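# Unscrew and unplug a monitor cable from a panel

## Task

Free the monitor cable's plug from the port on the rear panel. Loosen both of its thumbscrews, then draw the plug out along the port's axis and leave it lying loose and away from the port. If the plug is tilted beyond what the port permits while still inside it, the task fails immediately. The result must hold by itself: anything kept in place only by the robot at the end does not count. Finally release the plug and withdraw the grippers.

## Robot and tools

Robot: two arms, left_arm and right_arm, each with six revolute joints and a two-finger parallel gripper. The names are labels only, not image sides. Both grippers are driven by joint angles, never by Cartesian targets.

Frames: results report poses in a single scene frame. Its origin sits on the table top midway between the arms; +z is up, +x points out over the table, and left_arm is on the +y side. Arm roots: left_arm at (-0.049, +0.277, +0.309) m, right_arm at (+0.006, -0.319, +0.309) m, both slightly tilted. In a gripper's own frame the fingers point along +z and close along y. end_effector_position is the point between the finger pads, just behind the tips; printed positions can be a little off, more so at long reach. Mounting plates and the metal frame behind the arms are fixed obstacles.

The row: every motion command uses a row of 14 numbers covering both arms, even if only one moves. First left_arm's six joint angles and its opening, then right_arm's six angles and opening. Joint order within each arm is: wrist pitch (joint4), elbow (joint3), wrist roll (joint6), wrist yaw (joint5), waist (joint1), shoulder (joint2). Angles are absolute targets in radians, in the same form as the Joint positions line. Stated ranges: waist -2.618 to 3.054, shoulder 0.000 to 3.142, elbow 0.000 to 3.142, wrist pitch -1.571 to 1.571, wrist yaw -1.571 to 1.571, wrist roll -2.094 to 2.094. A target more than 0.036 rad beyond an end, and beyond the joint's current angle, gets the call refused; true ends can differ by up to 0.036 rad, and a joint driven into one yields "joint sent to its limit". Opening runs from -1 (closed) to +1 (fully open); it is a setpoint, not an offset. Optionally 12 more numbers (0 to 1) can follow: position-gain scales for left_arm's 6 joints then right_arm's 6, in the same joint order; they persist until changed.

Tools:
- execute_actions(actions): a list of up to 15 actions. Each action is a table of up to 15 rows, one row per 1/30 s step, so one action lasts 0.5 s; a short table repeats its last row for the remaining steps. An empty list only returns state and images.
- move(target, speed, blocking): target is one row as above. All joints travel along paths that finish together, so the hand traces a curve. speed (0.01 to 2 rad/s, default 0.5) caps the joint with the longest travel; paths last between 0.5 and 10 s, and anything longer is cut off at 10 s. Finger values are applied at the start. There is no collision avoidance. blocking=false returns after 0.5 s while motion continues; until a result shows it ended, other moves and execute_actions are rejected, so use wait or stop.
- wait(seconds): 0 to 10; arms keep their last command.
- stop(): brakes a running move; fast arms need space to brake; fingers keep going.
- zoom_image(camera, region): region [x0, y0, x1, y1] in pixels, at most 504 by 504, from the latest image of cam_head_left, cam_head_right, cam_high, cam_low, cam_left_wrist or cam_right_wrist (all 672x504, returned in that order). Camera calibration (K, distortion, world-to-camera transform) was supplied and may be off by a few degrees and millimetres.
- read_manual(section): only "licences"; moves nothing.
- finished_scene(scene): ends the current scene by its number, irreversibly, and reports success.

Results: the state line gives each gripper's position (m) and quat_wxyz. Joint positions and Joint velocities list each arm's six joints in row order plus the pad gap in metres (0.087 when wide open). Joint targets shows what the joints are being driven toward at the moment; resend these values to hold a joint still. grip_measured is the finger opening on the command scale; each gripper reads up to about 1 mm off. "joint command not followed" means a clearance check altered some joint targets. A move adds a "move:" line: ending (done, off_target, moving, held, fault), limits=held or limits=none, and each arm's joint farthest from target. FAULT, MOTOR HOT and "too close" lines also appear.

Motion limits: each step, a joint's target may lead its measured angle by at most 0.202 rad (waist), 0.258 (shoulder), 0.238 (elbow), 0.573 (wrist pitch), 0.522 (wrist yaw and roll). Targets that would put the hand over 70 mm from its measured spot are scaled back. Friction may leave a joint up to about 0.031 rad short, and smaller commands may not move it. An unfinished motion may need re-sending.

Gripping: command roughly 0.02 below grip_measured for a firm hold, less for a gentle one. Pads push up to about 20 N each; fast closing can squeeze harder or bounce open.

Heat: holding loads warms motors. MOTOR HOT appears from 75 °C; at 90 °C the arm halts for 10 s; at 100 °C it goes limp and drops.

Avoid: tilting the plug beyond what the port permits before it is out; knocking anything off the table; arms striking or pushing each other; fast impacts, hard shoves, slips and drops. Loose objects may occasionally be nudged by the scene. Fast, smooth, low-effort motion is preferred.

Each tool is called after "Request:" as a command line: name --argument value for each argument, lists and objects as JSON in quotes; but a table of rows of numbers goes row by row, as --pt "numbers of a row", without its own name.

## Session

Request:
execute_actions --actions '[]'

Scene clock: 0.00 s.
left_arm: end_effector_position=(+0.2312, +0.6194, +0.2057) grip_measured=-0.993 end_effector_quat_wxyz=(+0.312, -0.359, +0.880, -0.012) | right_arm: end_effector_position=(+0.1015, -0.3171, +0.3603) grip_measured=-1.000 end_effector_quat_wxyz=(-0.093, +0.172, +0.980, +0.026)
Joint names: [wrist pitch, elbow, wrist roll, wrist yaw, waist, shoulder]
Joint positions: left_arm=[0.083 1.062 0.147 0.364 1.114 1.99  0.   ] | right_arm=[-1.227  0.705  0.482  0.1    0.304  1.196  0.   ]
Joint velocities: left_arm=[ 0.022  0.002  0.051 -0.007 -0.012  0.002  0.001] | right_arm=[-0.022  0.007  0.007 -0.007  0.007 -0.007  0.   ]
Joint targets: left_arm=[0.083 1.062 0.147 0.364 1.114 1.990] | right_arm=[-1.227 0.705 0.482 0.100 0.304 1.196]
Joint stiffness scale: left_arm=[1. 1. 1. 1. 1. 1.] | right_arm=[1. 1. 1. 1. 1. 1.]

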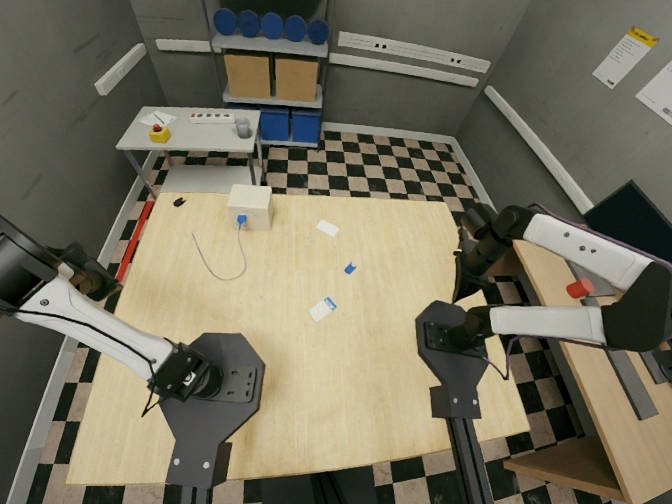

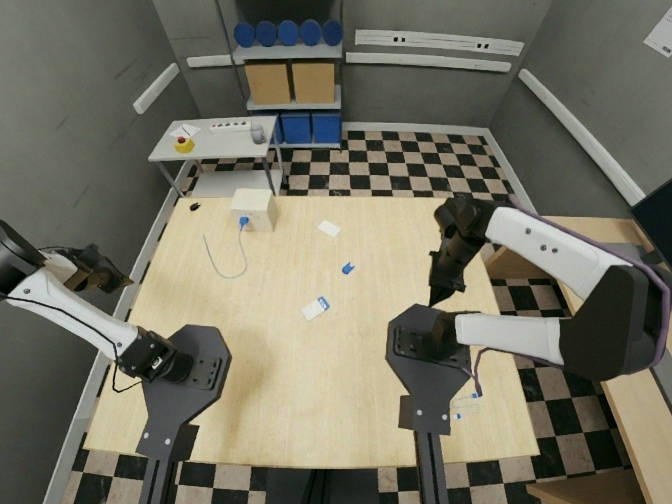

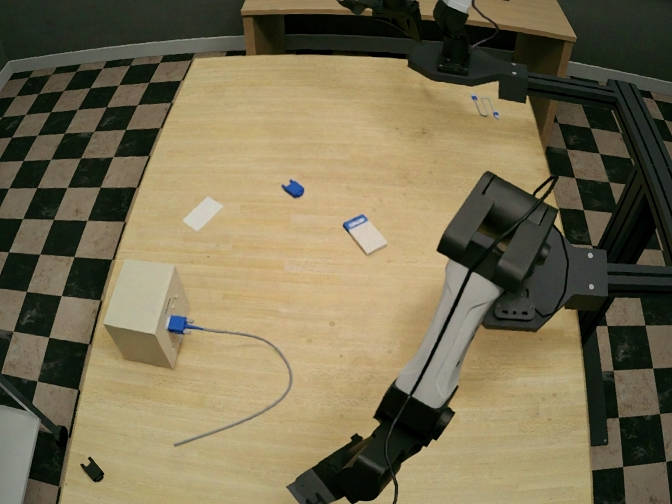

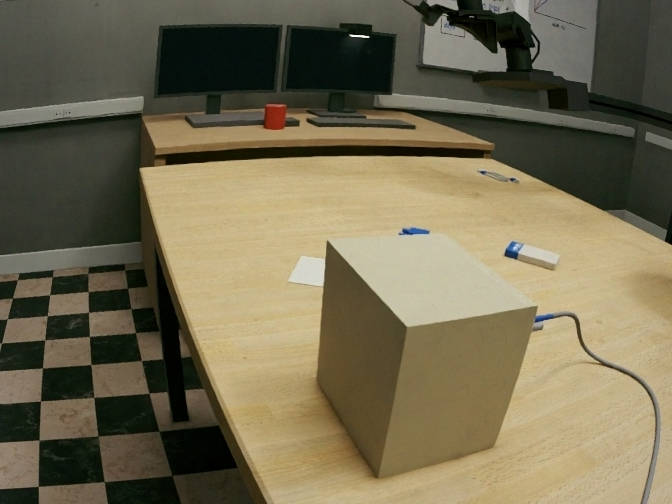

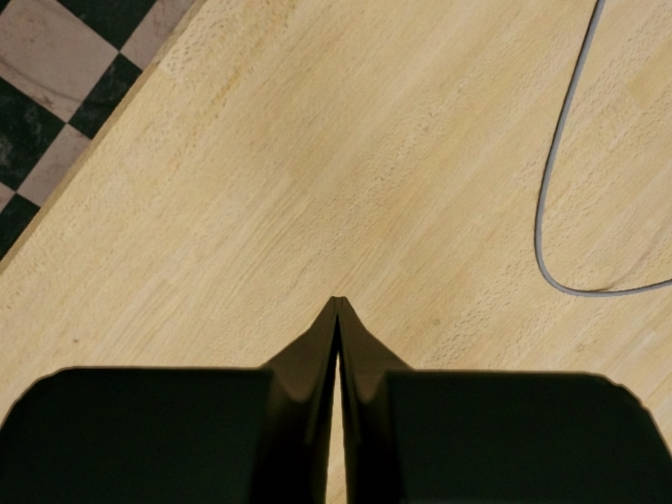

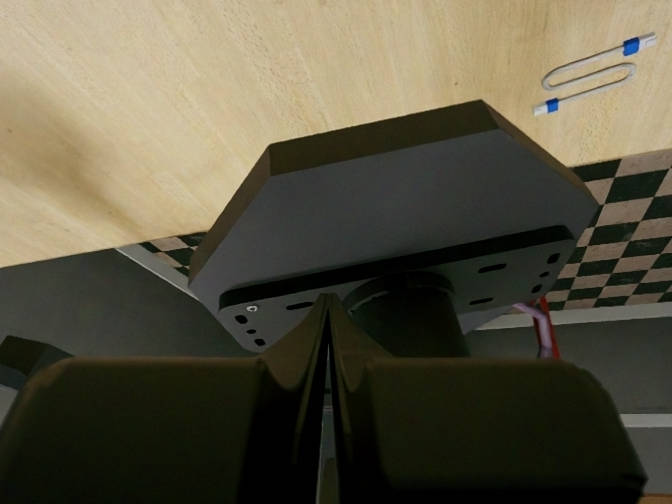

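Request:
zoom_image --camera "cam_high" --region '[100, 250, 240, 380]'

Request:
zoom_image --camera "cam_head_left" --region '[210, 175, 290, 245]'

Request:
zoom_image --camera "cam_low" --region '[480, 280, 620, 380]'

Region (100, 250, 240, 380) of cam_high's 672x504 image, scaled by 3.600, with more detail than that image has; it fills the top 468 rows of this view, and the rest is white.

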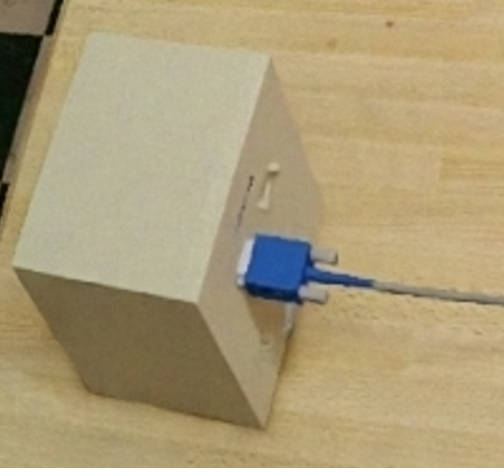

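Region (210, 175, 290, 245) of cam_head_left's 672x504 image, scaled by 6.300, with more detail than that image has; it fills the top 441 rows of this view, and the rest is white.

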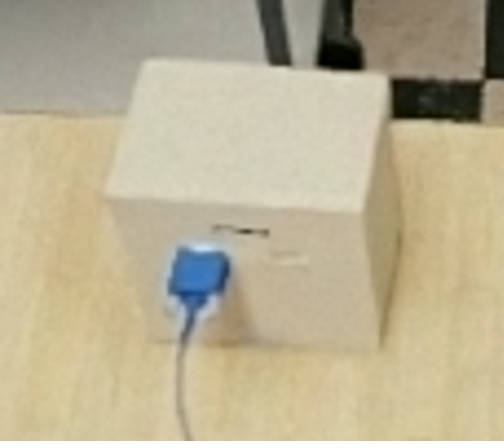

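Region (480, 280, 620, 380) of cam_low's 672x504 image, scaled by 3.600, with more detail than that image has; it fills the top 360 rows of this view, and the rest is white.

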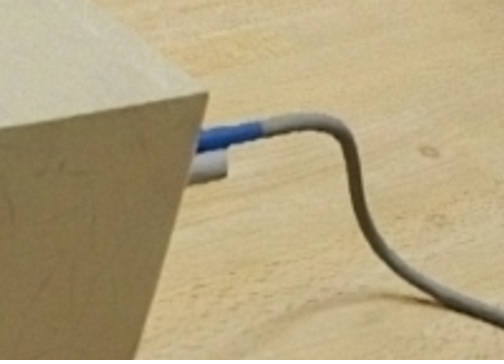

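Request:
move --target '[0.594,1.191,0.167,-0.073,0.141,2.377,0.2,-1.227,0.705,0.482,0.1,0.304,1.196,-1]' --speed 0.6

Scene clock: 8.97 s.
left_arm: end_effector_position=(+0.4767, +0.2935, +0.1730) grip_measured=+0.200 end_effector_quat_wxyz=(+0.421, +0.003, +0.907, -0.009) | right_arm: end_effector_position=(+0.1015, -0.3171, +0.3603) grip_measured=-1.000 end_effector_quat_wxyz=(-0.093, +0.172, +0.980, +0.026)
Joint names: [wrist pitch, elbow, wrist roll, wrist yaw, waist, shoulder]
Joint positions: left_arm=[ 0.588  1.175  0.161 -0.061  0.135  2.361  0.052] | right_arm=[-1.227  0.705  0.482  0.1    0.304  1.196  0.   ]
Joint velocities: left_arm=[-0.022 -0.002 -0.081 -0.007  0.007 -0.002 -0.   ] | right_arm=[ 0.007 -0.002  0.022  0.051 -0.012  0.022  0.   ]
Joint targets: left_arm=[0.594 1.191 0.167 -0.073 0.141 2.377] | right_arm=[-1.227 0.705 0.482 0.100 0.304 1.196]
Joint stiffness scale: left_arm=[1. 1. 1. 1. 1. 1.] | right_arm=[1. 1. 1. 1. 1. 1.]
move: done; limits=none; left_arm: farthest joint: the shoulder, 0.016 radians from its target (0.387 radians at the start); right_arm: farthest joint: the waist, 0.000 radians from its target (0.000 radians at the start)
camera_calibration (this result's frames):
cam_left_wrist: T_world_to_cam=[[-0.0179642, -0.999704, 0.0164149, 0.298759], [-0.999838, 0.0179782, 0.000705154, 0.49158], [-0.00100006, -0.0163996, -0.999865, 0.315745], [0, 0, 0, 1]] pos_world=[0.497184, 0.29501, 0.310452]

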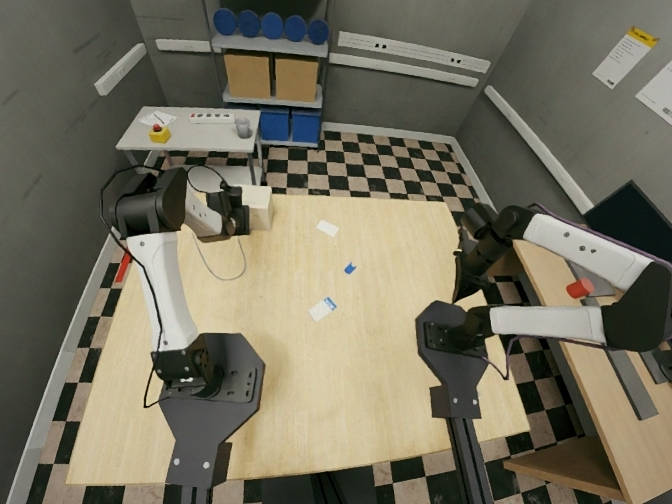

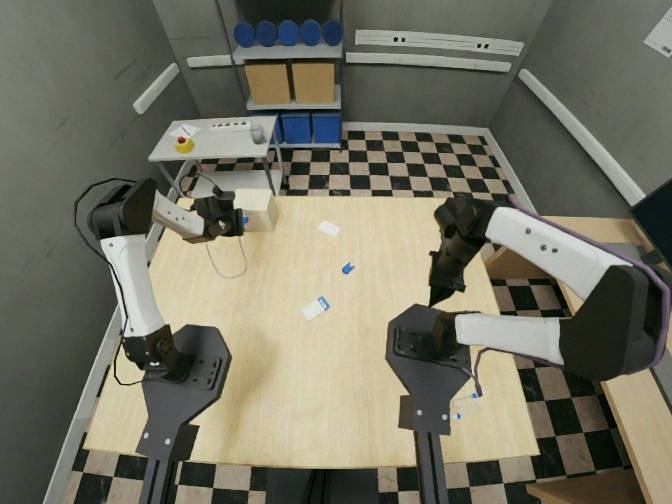

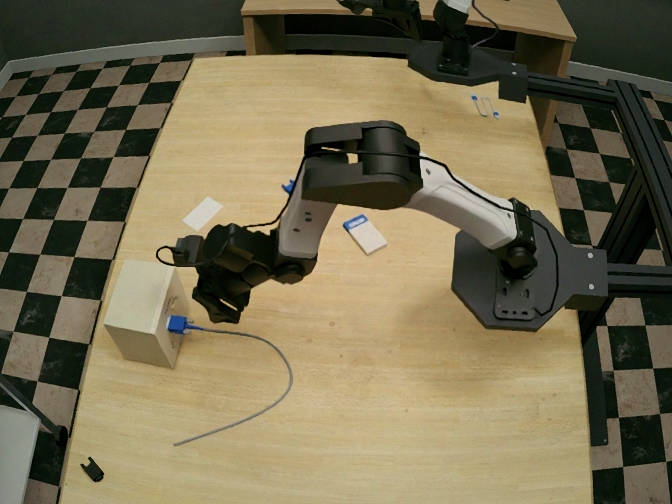

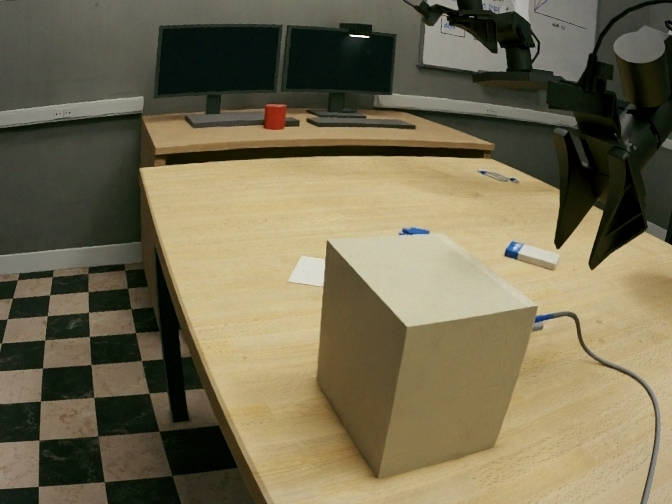

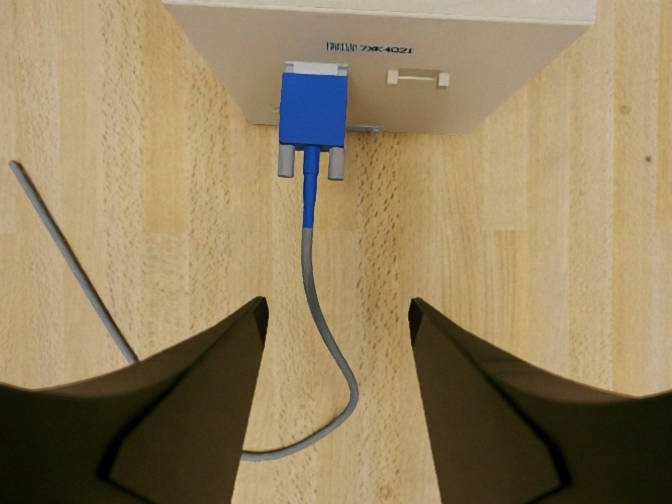

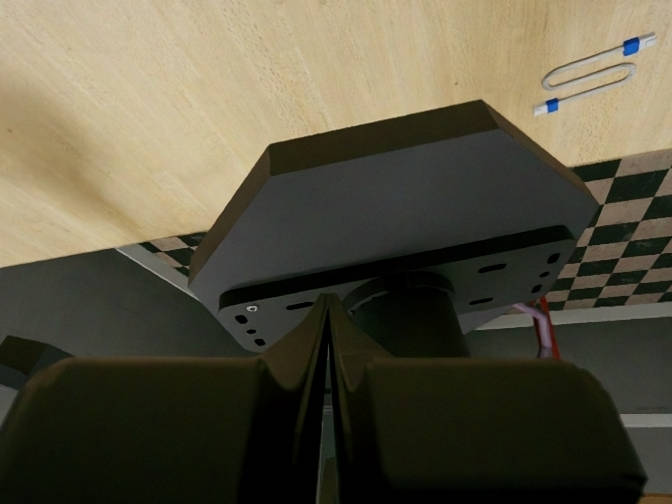

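Request:
zoom_image --camera "cam_low" --region '[520, 100, 672, 340]'

Request:
zoom_image --camera "cam_left_wrist" --region '[250, 40, 390, 240]'

Region (520, 100, 672, 340) of cam_low's 672x504 image, scaled by 2.100, with more detail than that image has; it fills the left 319 columns of this view, and the rest is white.

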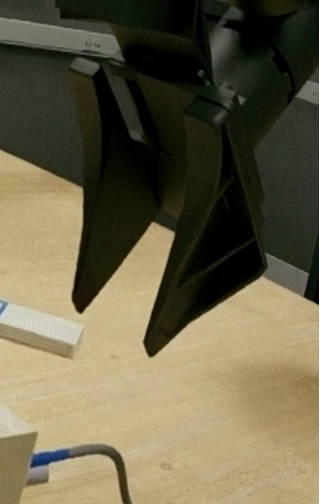

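Region (250, 40, 390, 240) of cam_left_wrist's 672x504 image, scaled by 2.520, with more detail than that image has; it fills the left 353 columns of this view, and the rest is white.

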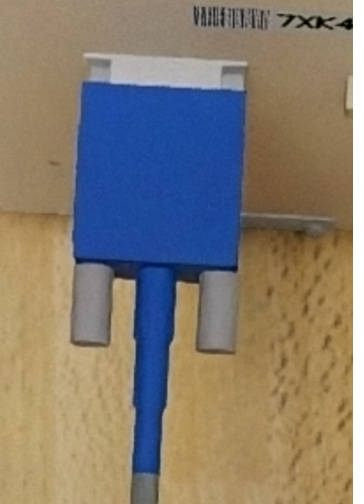

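Request:
move --target '[0.343,1.638,0.0,0.0,0.179,2.641,0.5,-1.227,0.705,0.482,0.1,0.304,1.196,-1]' --speed 0.3

Scene clock: 14.03 s.
left_arm: end_effector_position=(+0.5434, +0.2956, +0.1345) grip_measured=+0.500 end_effector_quat_wxyz=(+0.402, -0.070, +0.911, -0.057) | right_arm: end_effector_position=(+0.1015, -0.3171, +0.3603) grip_measured=-1.000 end_effector_quat_wxyz=(-0.093, +0.172, +0.980, +0.026)
Joint names: [wrist pitch, elbow, wrist roll, wrist yaw, waist, shoulder]
Joint positions: left_arm=[ 0.363  1.623  0.007 -0.011  0.169  2.621  0.066] | right_arm=[-1.227  0.705  0.482  0.1    0.304  1.196  0.   ]
Joint velocities: left_arm=[-0.022 -0.017  0.022 -0.022 -0.007 -0.002  0.   ] | right_arm=[-0.022 -0.012 -0.051 -0.022 -0.007 -0.007  0.   ]
Joint targets: left_arm=[0.343 1.638 0.000 -0.000 0.179 2.641] | right_arm=[-1.227 0.705 0.482 0.100 0.304 1.196]
Joint stiffness scale: left_arm=[1. 1. 1. 1. 1. 1.] | right_arm=[1. 1. 1. 1. 1. 1.]
move: done; limits=none; left_arm: farthest joint: the shoulder, 0.020 radians from its target (0.280 radians at the start); right_arm: farthest joint: the waist, 0.000 radians from its target (0.000 radians at the start)
camera_calibration (this result's frames):
cam_left_wrist: T_world_to_cam=[[0.0775996, -0.983656, 0.162481, 0.22639], [-0.996475, -0.0713117, 0.0441895, 0.57703], [-0.0318805, -0.165337, -0.985722, 0.33622], [0, 0, 0, 1]] pos_world=[0.568147, 0.319428, 0.269137]

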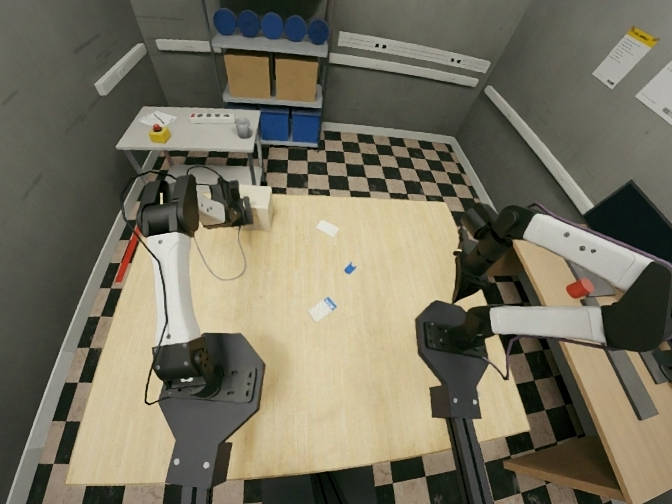

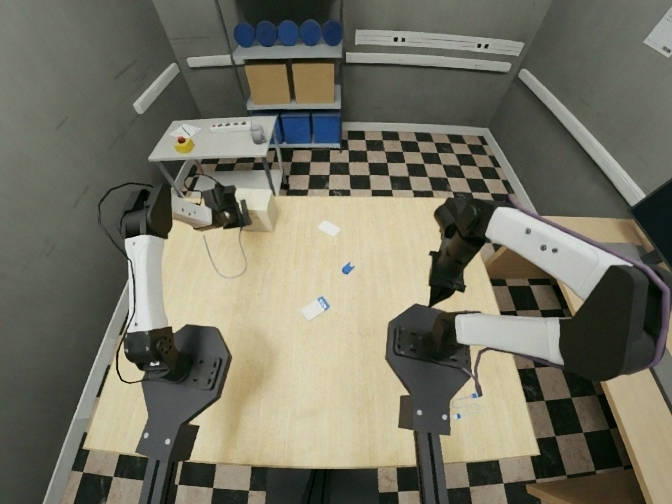

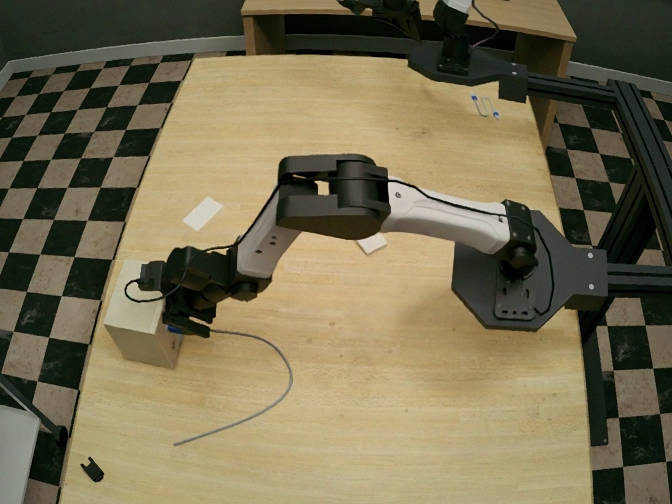

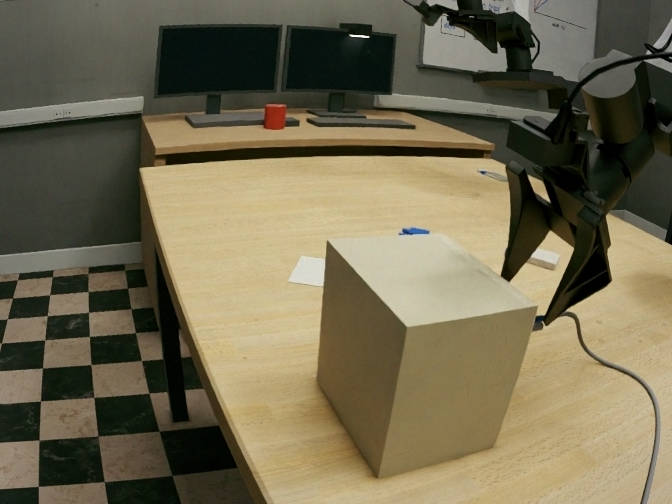

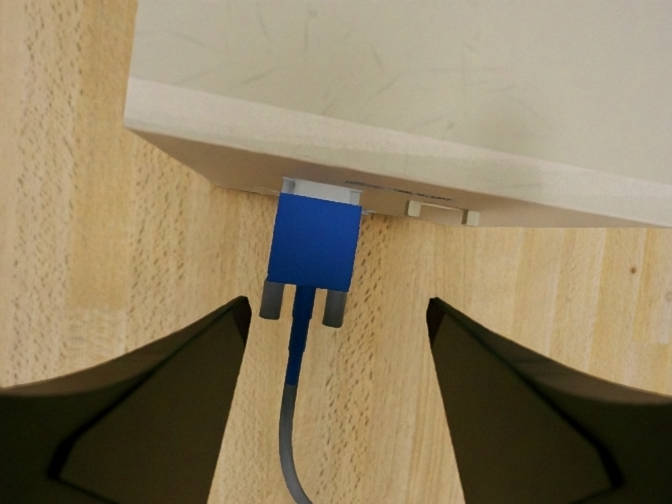

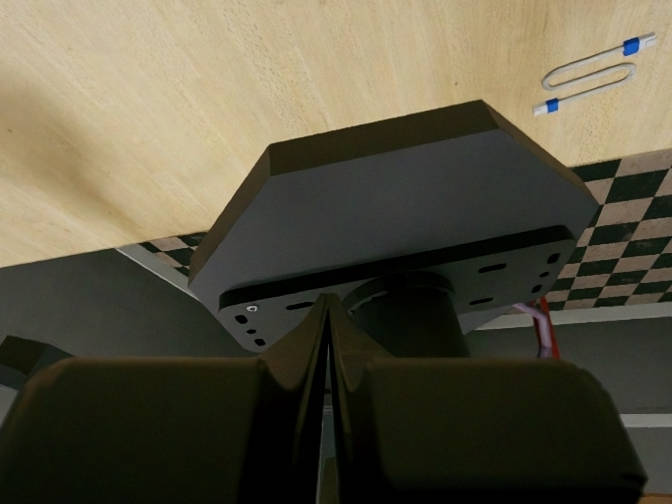

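Request:
move --target '[0.395,1.678,0.0,0.0,0.179,2.705,0.7,-1.227,0.705,0.482,0.1,0.304,1.196,-1]' --speed 0.1

Scene clock: 16.03 s.
left_arm: end_effector_position=(+0.5448, +0.2922, +0.1146) grip_measured=+0.700 end_effector_quat_wxyz=(+0.402, -0.070, +0.911, -0.057) | right_arm: end_effector_position=(+0.1015, -0.3171, +0.3603) grip_measured=-1.000 end_effector_quat_wxyz=(-0.093, +0.172, +0.980, +0.026)
Joint names: [wrist pitch, elbow, wrist roll, wrist yaw, waist, shoulder]
Joint positions: left_arm=[ 0.389  1.662  0.006 -0.01   0.169  2.686  0.074] | right_arm=[-1.227  0.705  0.482  0.1    0.304  1.196  0.   ]
Joint velocities: left_arm=[-0.037 -0.007  0.037 -0.007 -0.002  0.002  0.001] | right_arm=[ 0.11  -0.007  0.007 -0.066 -0.007 -0.012  0.   ]
Joint targets: left_arm=[0.395 1.678 -0.000 0.000 0.179 2.705] | right_arm=[-1.227 0.705 0.482 0.100 0.304 1.196]
Joint stiffness scale: left_arm=[1. 1. 1. 1. 1. 1.] | right_arm=[1. 1. 1. 1. 1. 1.]
move: done; limits=none; left_arm: farthest joint: the shoulder, 0.019 radians from its target (0.084 radians at the start); right_arm: farthest joint: the waist, 0.000 radians from its target (0.000 radians at the start)
camera_calibration (this result's frames):
cam_left_wrist: T_world_to_cam=[[0.0778222, -0.983504, 0.16329, 0.22584], [-0.996447, -0.071443, 0.0445912, 0.579029], [-0.0321897, -0.16618, -0.98557, 0.316495], [0, 0, 0, 1]] pos_world=[0.569585, 0.316077, 0.249231]

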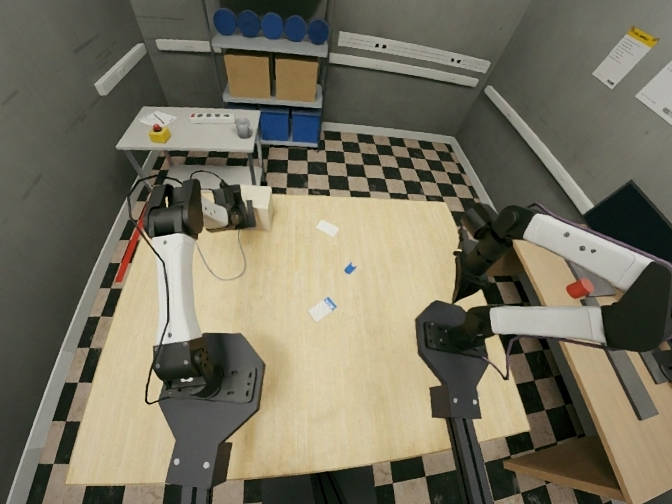

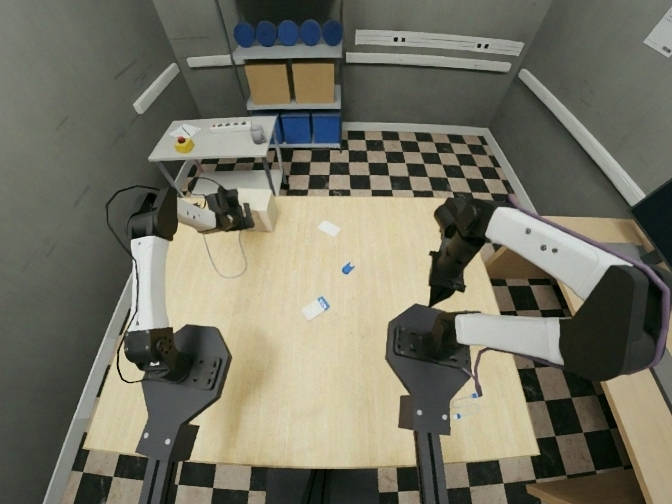

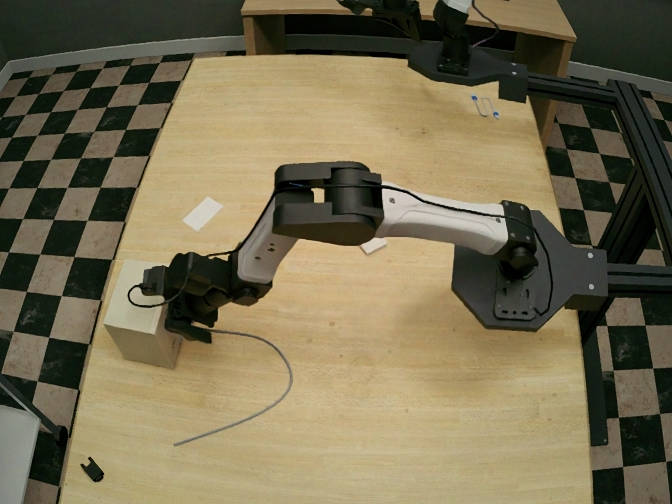

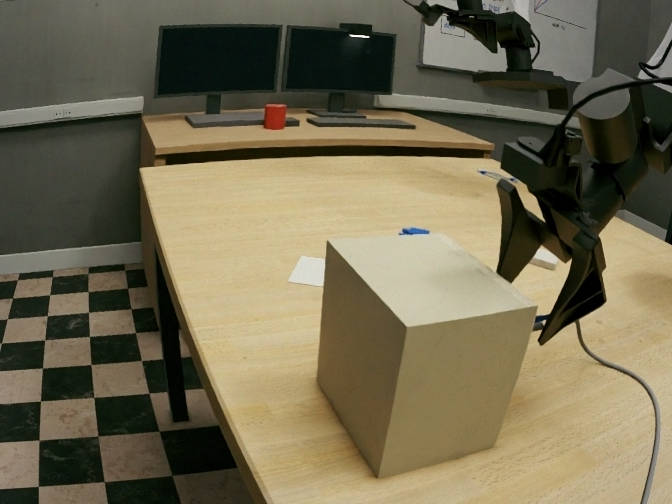

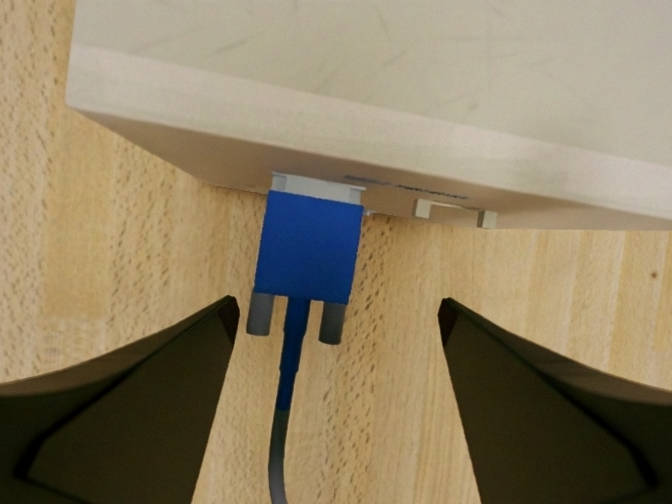

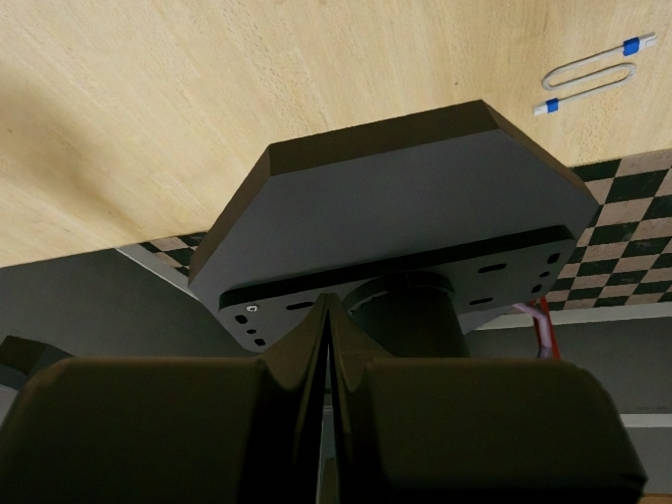

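Request:
execute_actions --actions '[[[0.400,1.686,0,0,0.179,2.718,0.65,-1.227,0.705,0.482,0.1,0.304,1.196,-1]],[[0.405,1.694,0,0,0.179,2.731,0.55,-1.227,0.705,0.482,0.1,0.304,1.196,-1]],[[0.405,1.694,0,0,0.179,2.731,0.5,-1.227,0.705,0.482,0.1,0.304,1.196,-1],[0.405,1.694,0,0,0.179,2.731,0.49,-1.227,0.705,0.482,0.1,0.304,1.196,-1],[0.405,1.694,0,0,0.179,2.731,0.48,-1.227,0.705,0.482,0.1,0.304,1.196,-1],[0.405,1.694,0,0,0.179,2.731,0.47,-1.227,0.705,0.482,0.1,0.304,1.196,-1],[0.405,1.694,0,0,0.179,2.731,0.46,-1.227,0.705,0.482,0.1,0.304,1.196,-1],[0.405,1.694,0,0,0.179,2.731,0.45,-1.227,0.705,0.482,0.1,0.304,1.196,-1],[0.405,1.694,0,0,0.179,2.731,0.44,-1.227,0.705,0.482,0.1,0.304,1.196,-1],[0.405,1.694,0,0,0.179,2.731,0.43,-1.227,0.705,0.482,0.1,0.304,1.196,-1],[0.405,1.694,0,0,0.179,2.731,0.42,-1.227,0.705,0.482,0.1,0.304,1.196,-1],[0.405,1.694,0,0,0.179,2.731,0.41,-1.227,0.705,0.482,0.1,0.304,1.196,-1],[0.405,1.694,0,0,0.179,2.731,0.40,-1.227,0.705,0.482,0.1,0.304,1.196,-1],[0.405,1.694,0,0,0.179,2.731,0.39,-1.227,0.705,0.482,0.1,0.304,1.196,-1],[0.405,1.694,0,0,0.179,2.731,0.38,-1.227,0.705,0.482,0.1,0.304,1.196,-1],[0.405,1.694,0,0,0.179,2.731,0.37,-1.227,0.705,0.482,0.1,0.304,1.196,-1],[0.405,1.694,0,0,0.179,2.731,0.36,-1.227,0.705,0.482,0.1,0.304,1.196,-1]],[[0.405,1.694,0,0,0.179,2.731,0.35,-1.227,0.705,0.482,0.1,0.304,1.196,-1]]]'

Request:
zoom_image --camera "cam_left_wrist" --region '[200, 240, 400, 400]'

Scene clock: 19.00 s.
left_arm: end_effector_position=(+0.5460, +0.2926, +0.1071) grip_measured=+0.350 end_effector_quat_wxyz=(+0.403, -0.072, +0.911, -0.056) | right_arm: end_effector_position=(+0.1015, -0.3171, +0.3603) grip_measured=-1.000 end_effector_quat_wxyz=(-0.093, +0.172, +0.980, +0.026)
Joint names: [wrist pitch, elbow, wrist roll, wrist yaw, waist, shoulder]
Joint positions: left_arm=[ 0.4    1.679  0.006 -0.01   0.172  2.712  0.059] | right_arm=[-1.227  0.705  0.482  0.1    0.304  1.196  0.   ]
Joint velocities: left_arm=[-0.022  0.002  0.007 -0.007 -0.017 -0.002  0.001] | right_arm=[ 0.007  0.007  0.007 -0.022  0.007 -0.007  0.   ]
Joint targets: left_arm=[0.405 1.694 0.000 -0.000 0.179 2.731] | right_arm=[-1.227 0.705 0.482 0.100 0.304 1.196]
Joint stiffness scale: left_arm=[1. 1. 1. 1. 1. 1.] | right_arm=[1. 1. 1. 1. 1. 1.]
camera_calibration (this result's frames):
cam_left_wrist: T_world_to_cam=[[0.0804982, -0.983337, 0.162999, 0.225937], [-0.996327, -0.0745922, 0.0420454, 0.581667], [-0.0291864, -0.165784, -0.98573, 0.307487], [0, 0, 0, 1]] pos_world=[0.570318, 0.316536, 0.241816]

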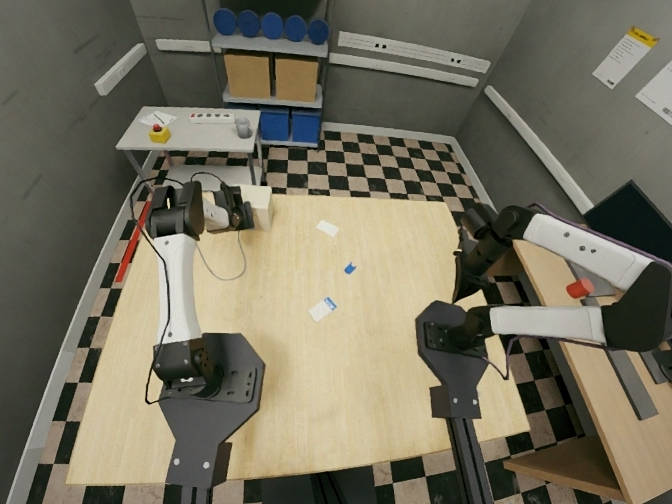

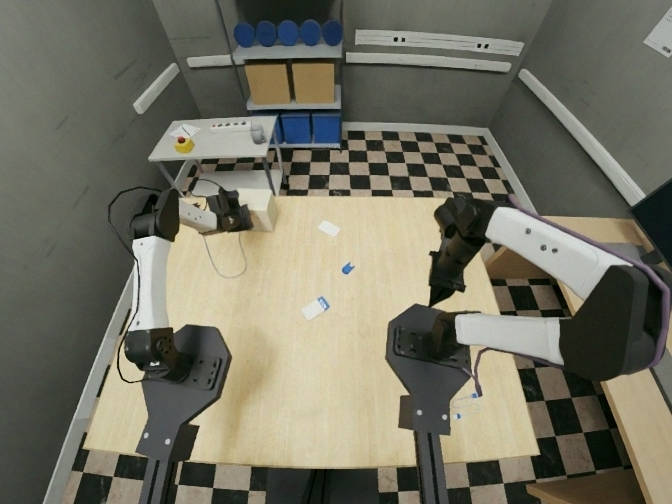

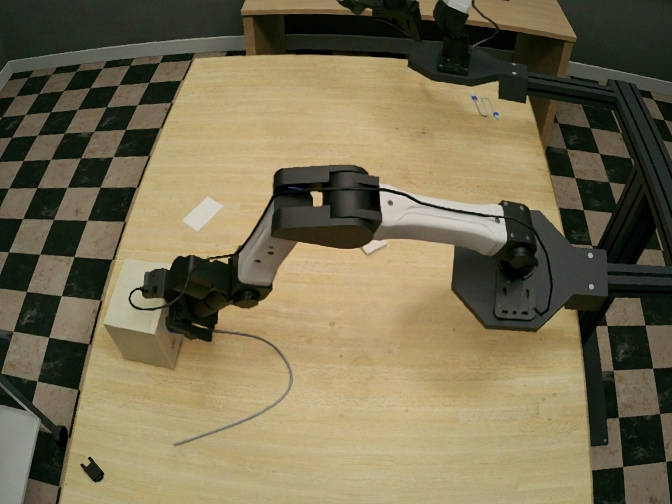

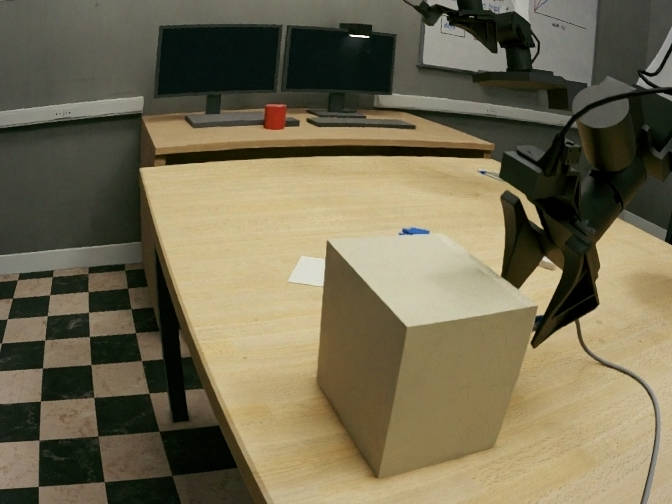

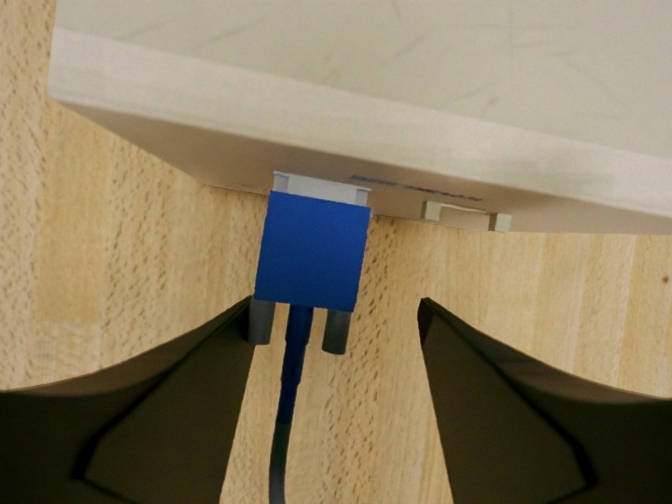

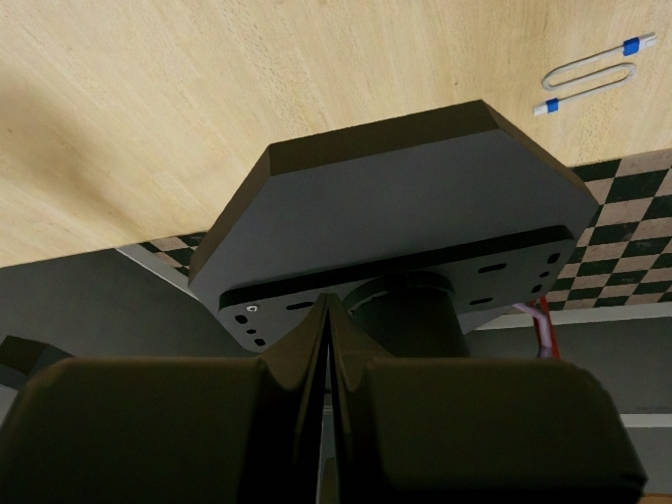

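Region (200, 240, 400, 400) of cam_left_wrist's 672x504 image, scaled by 2.520, with more detail than that image has; it fills the top 403 rows of this view, and the rest is white.

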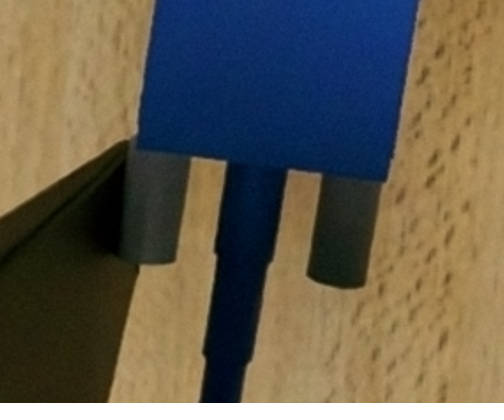

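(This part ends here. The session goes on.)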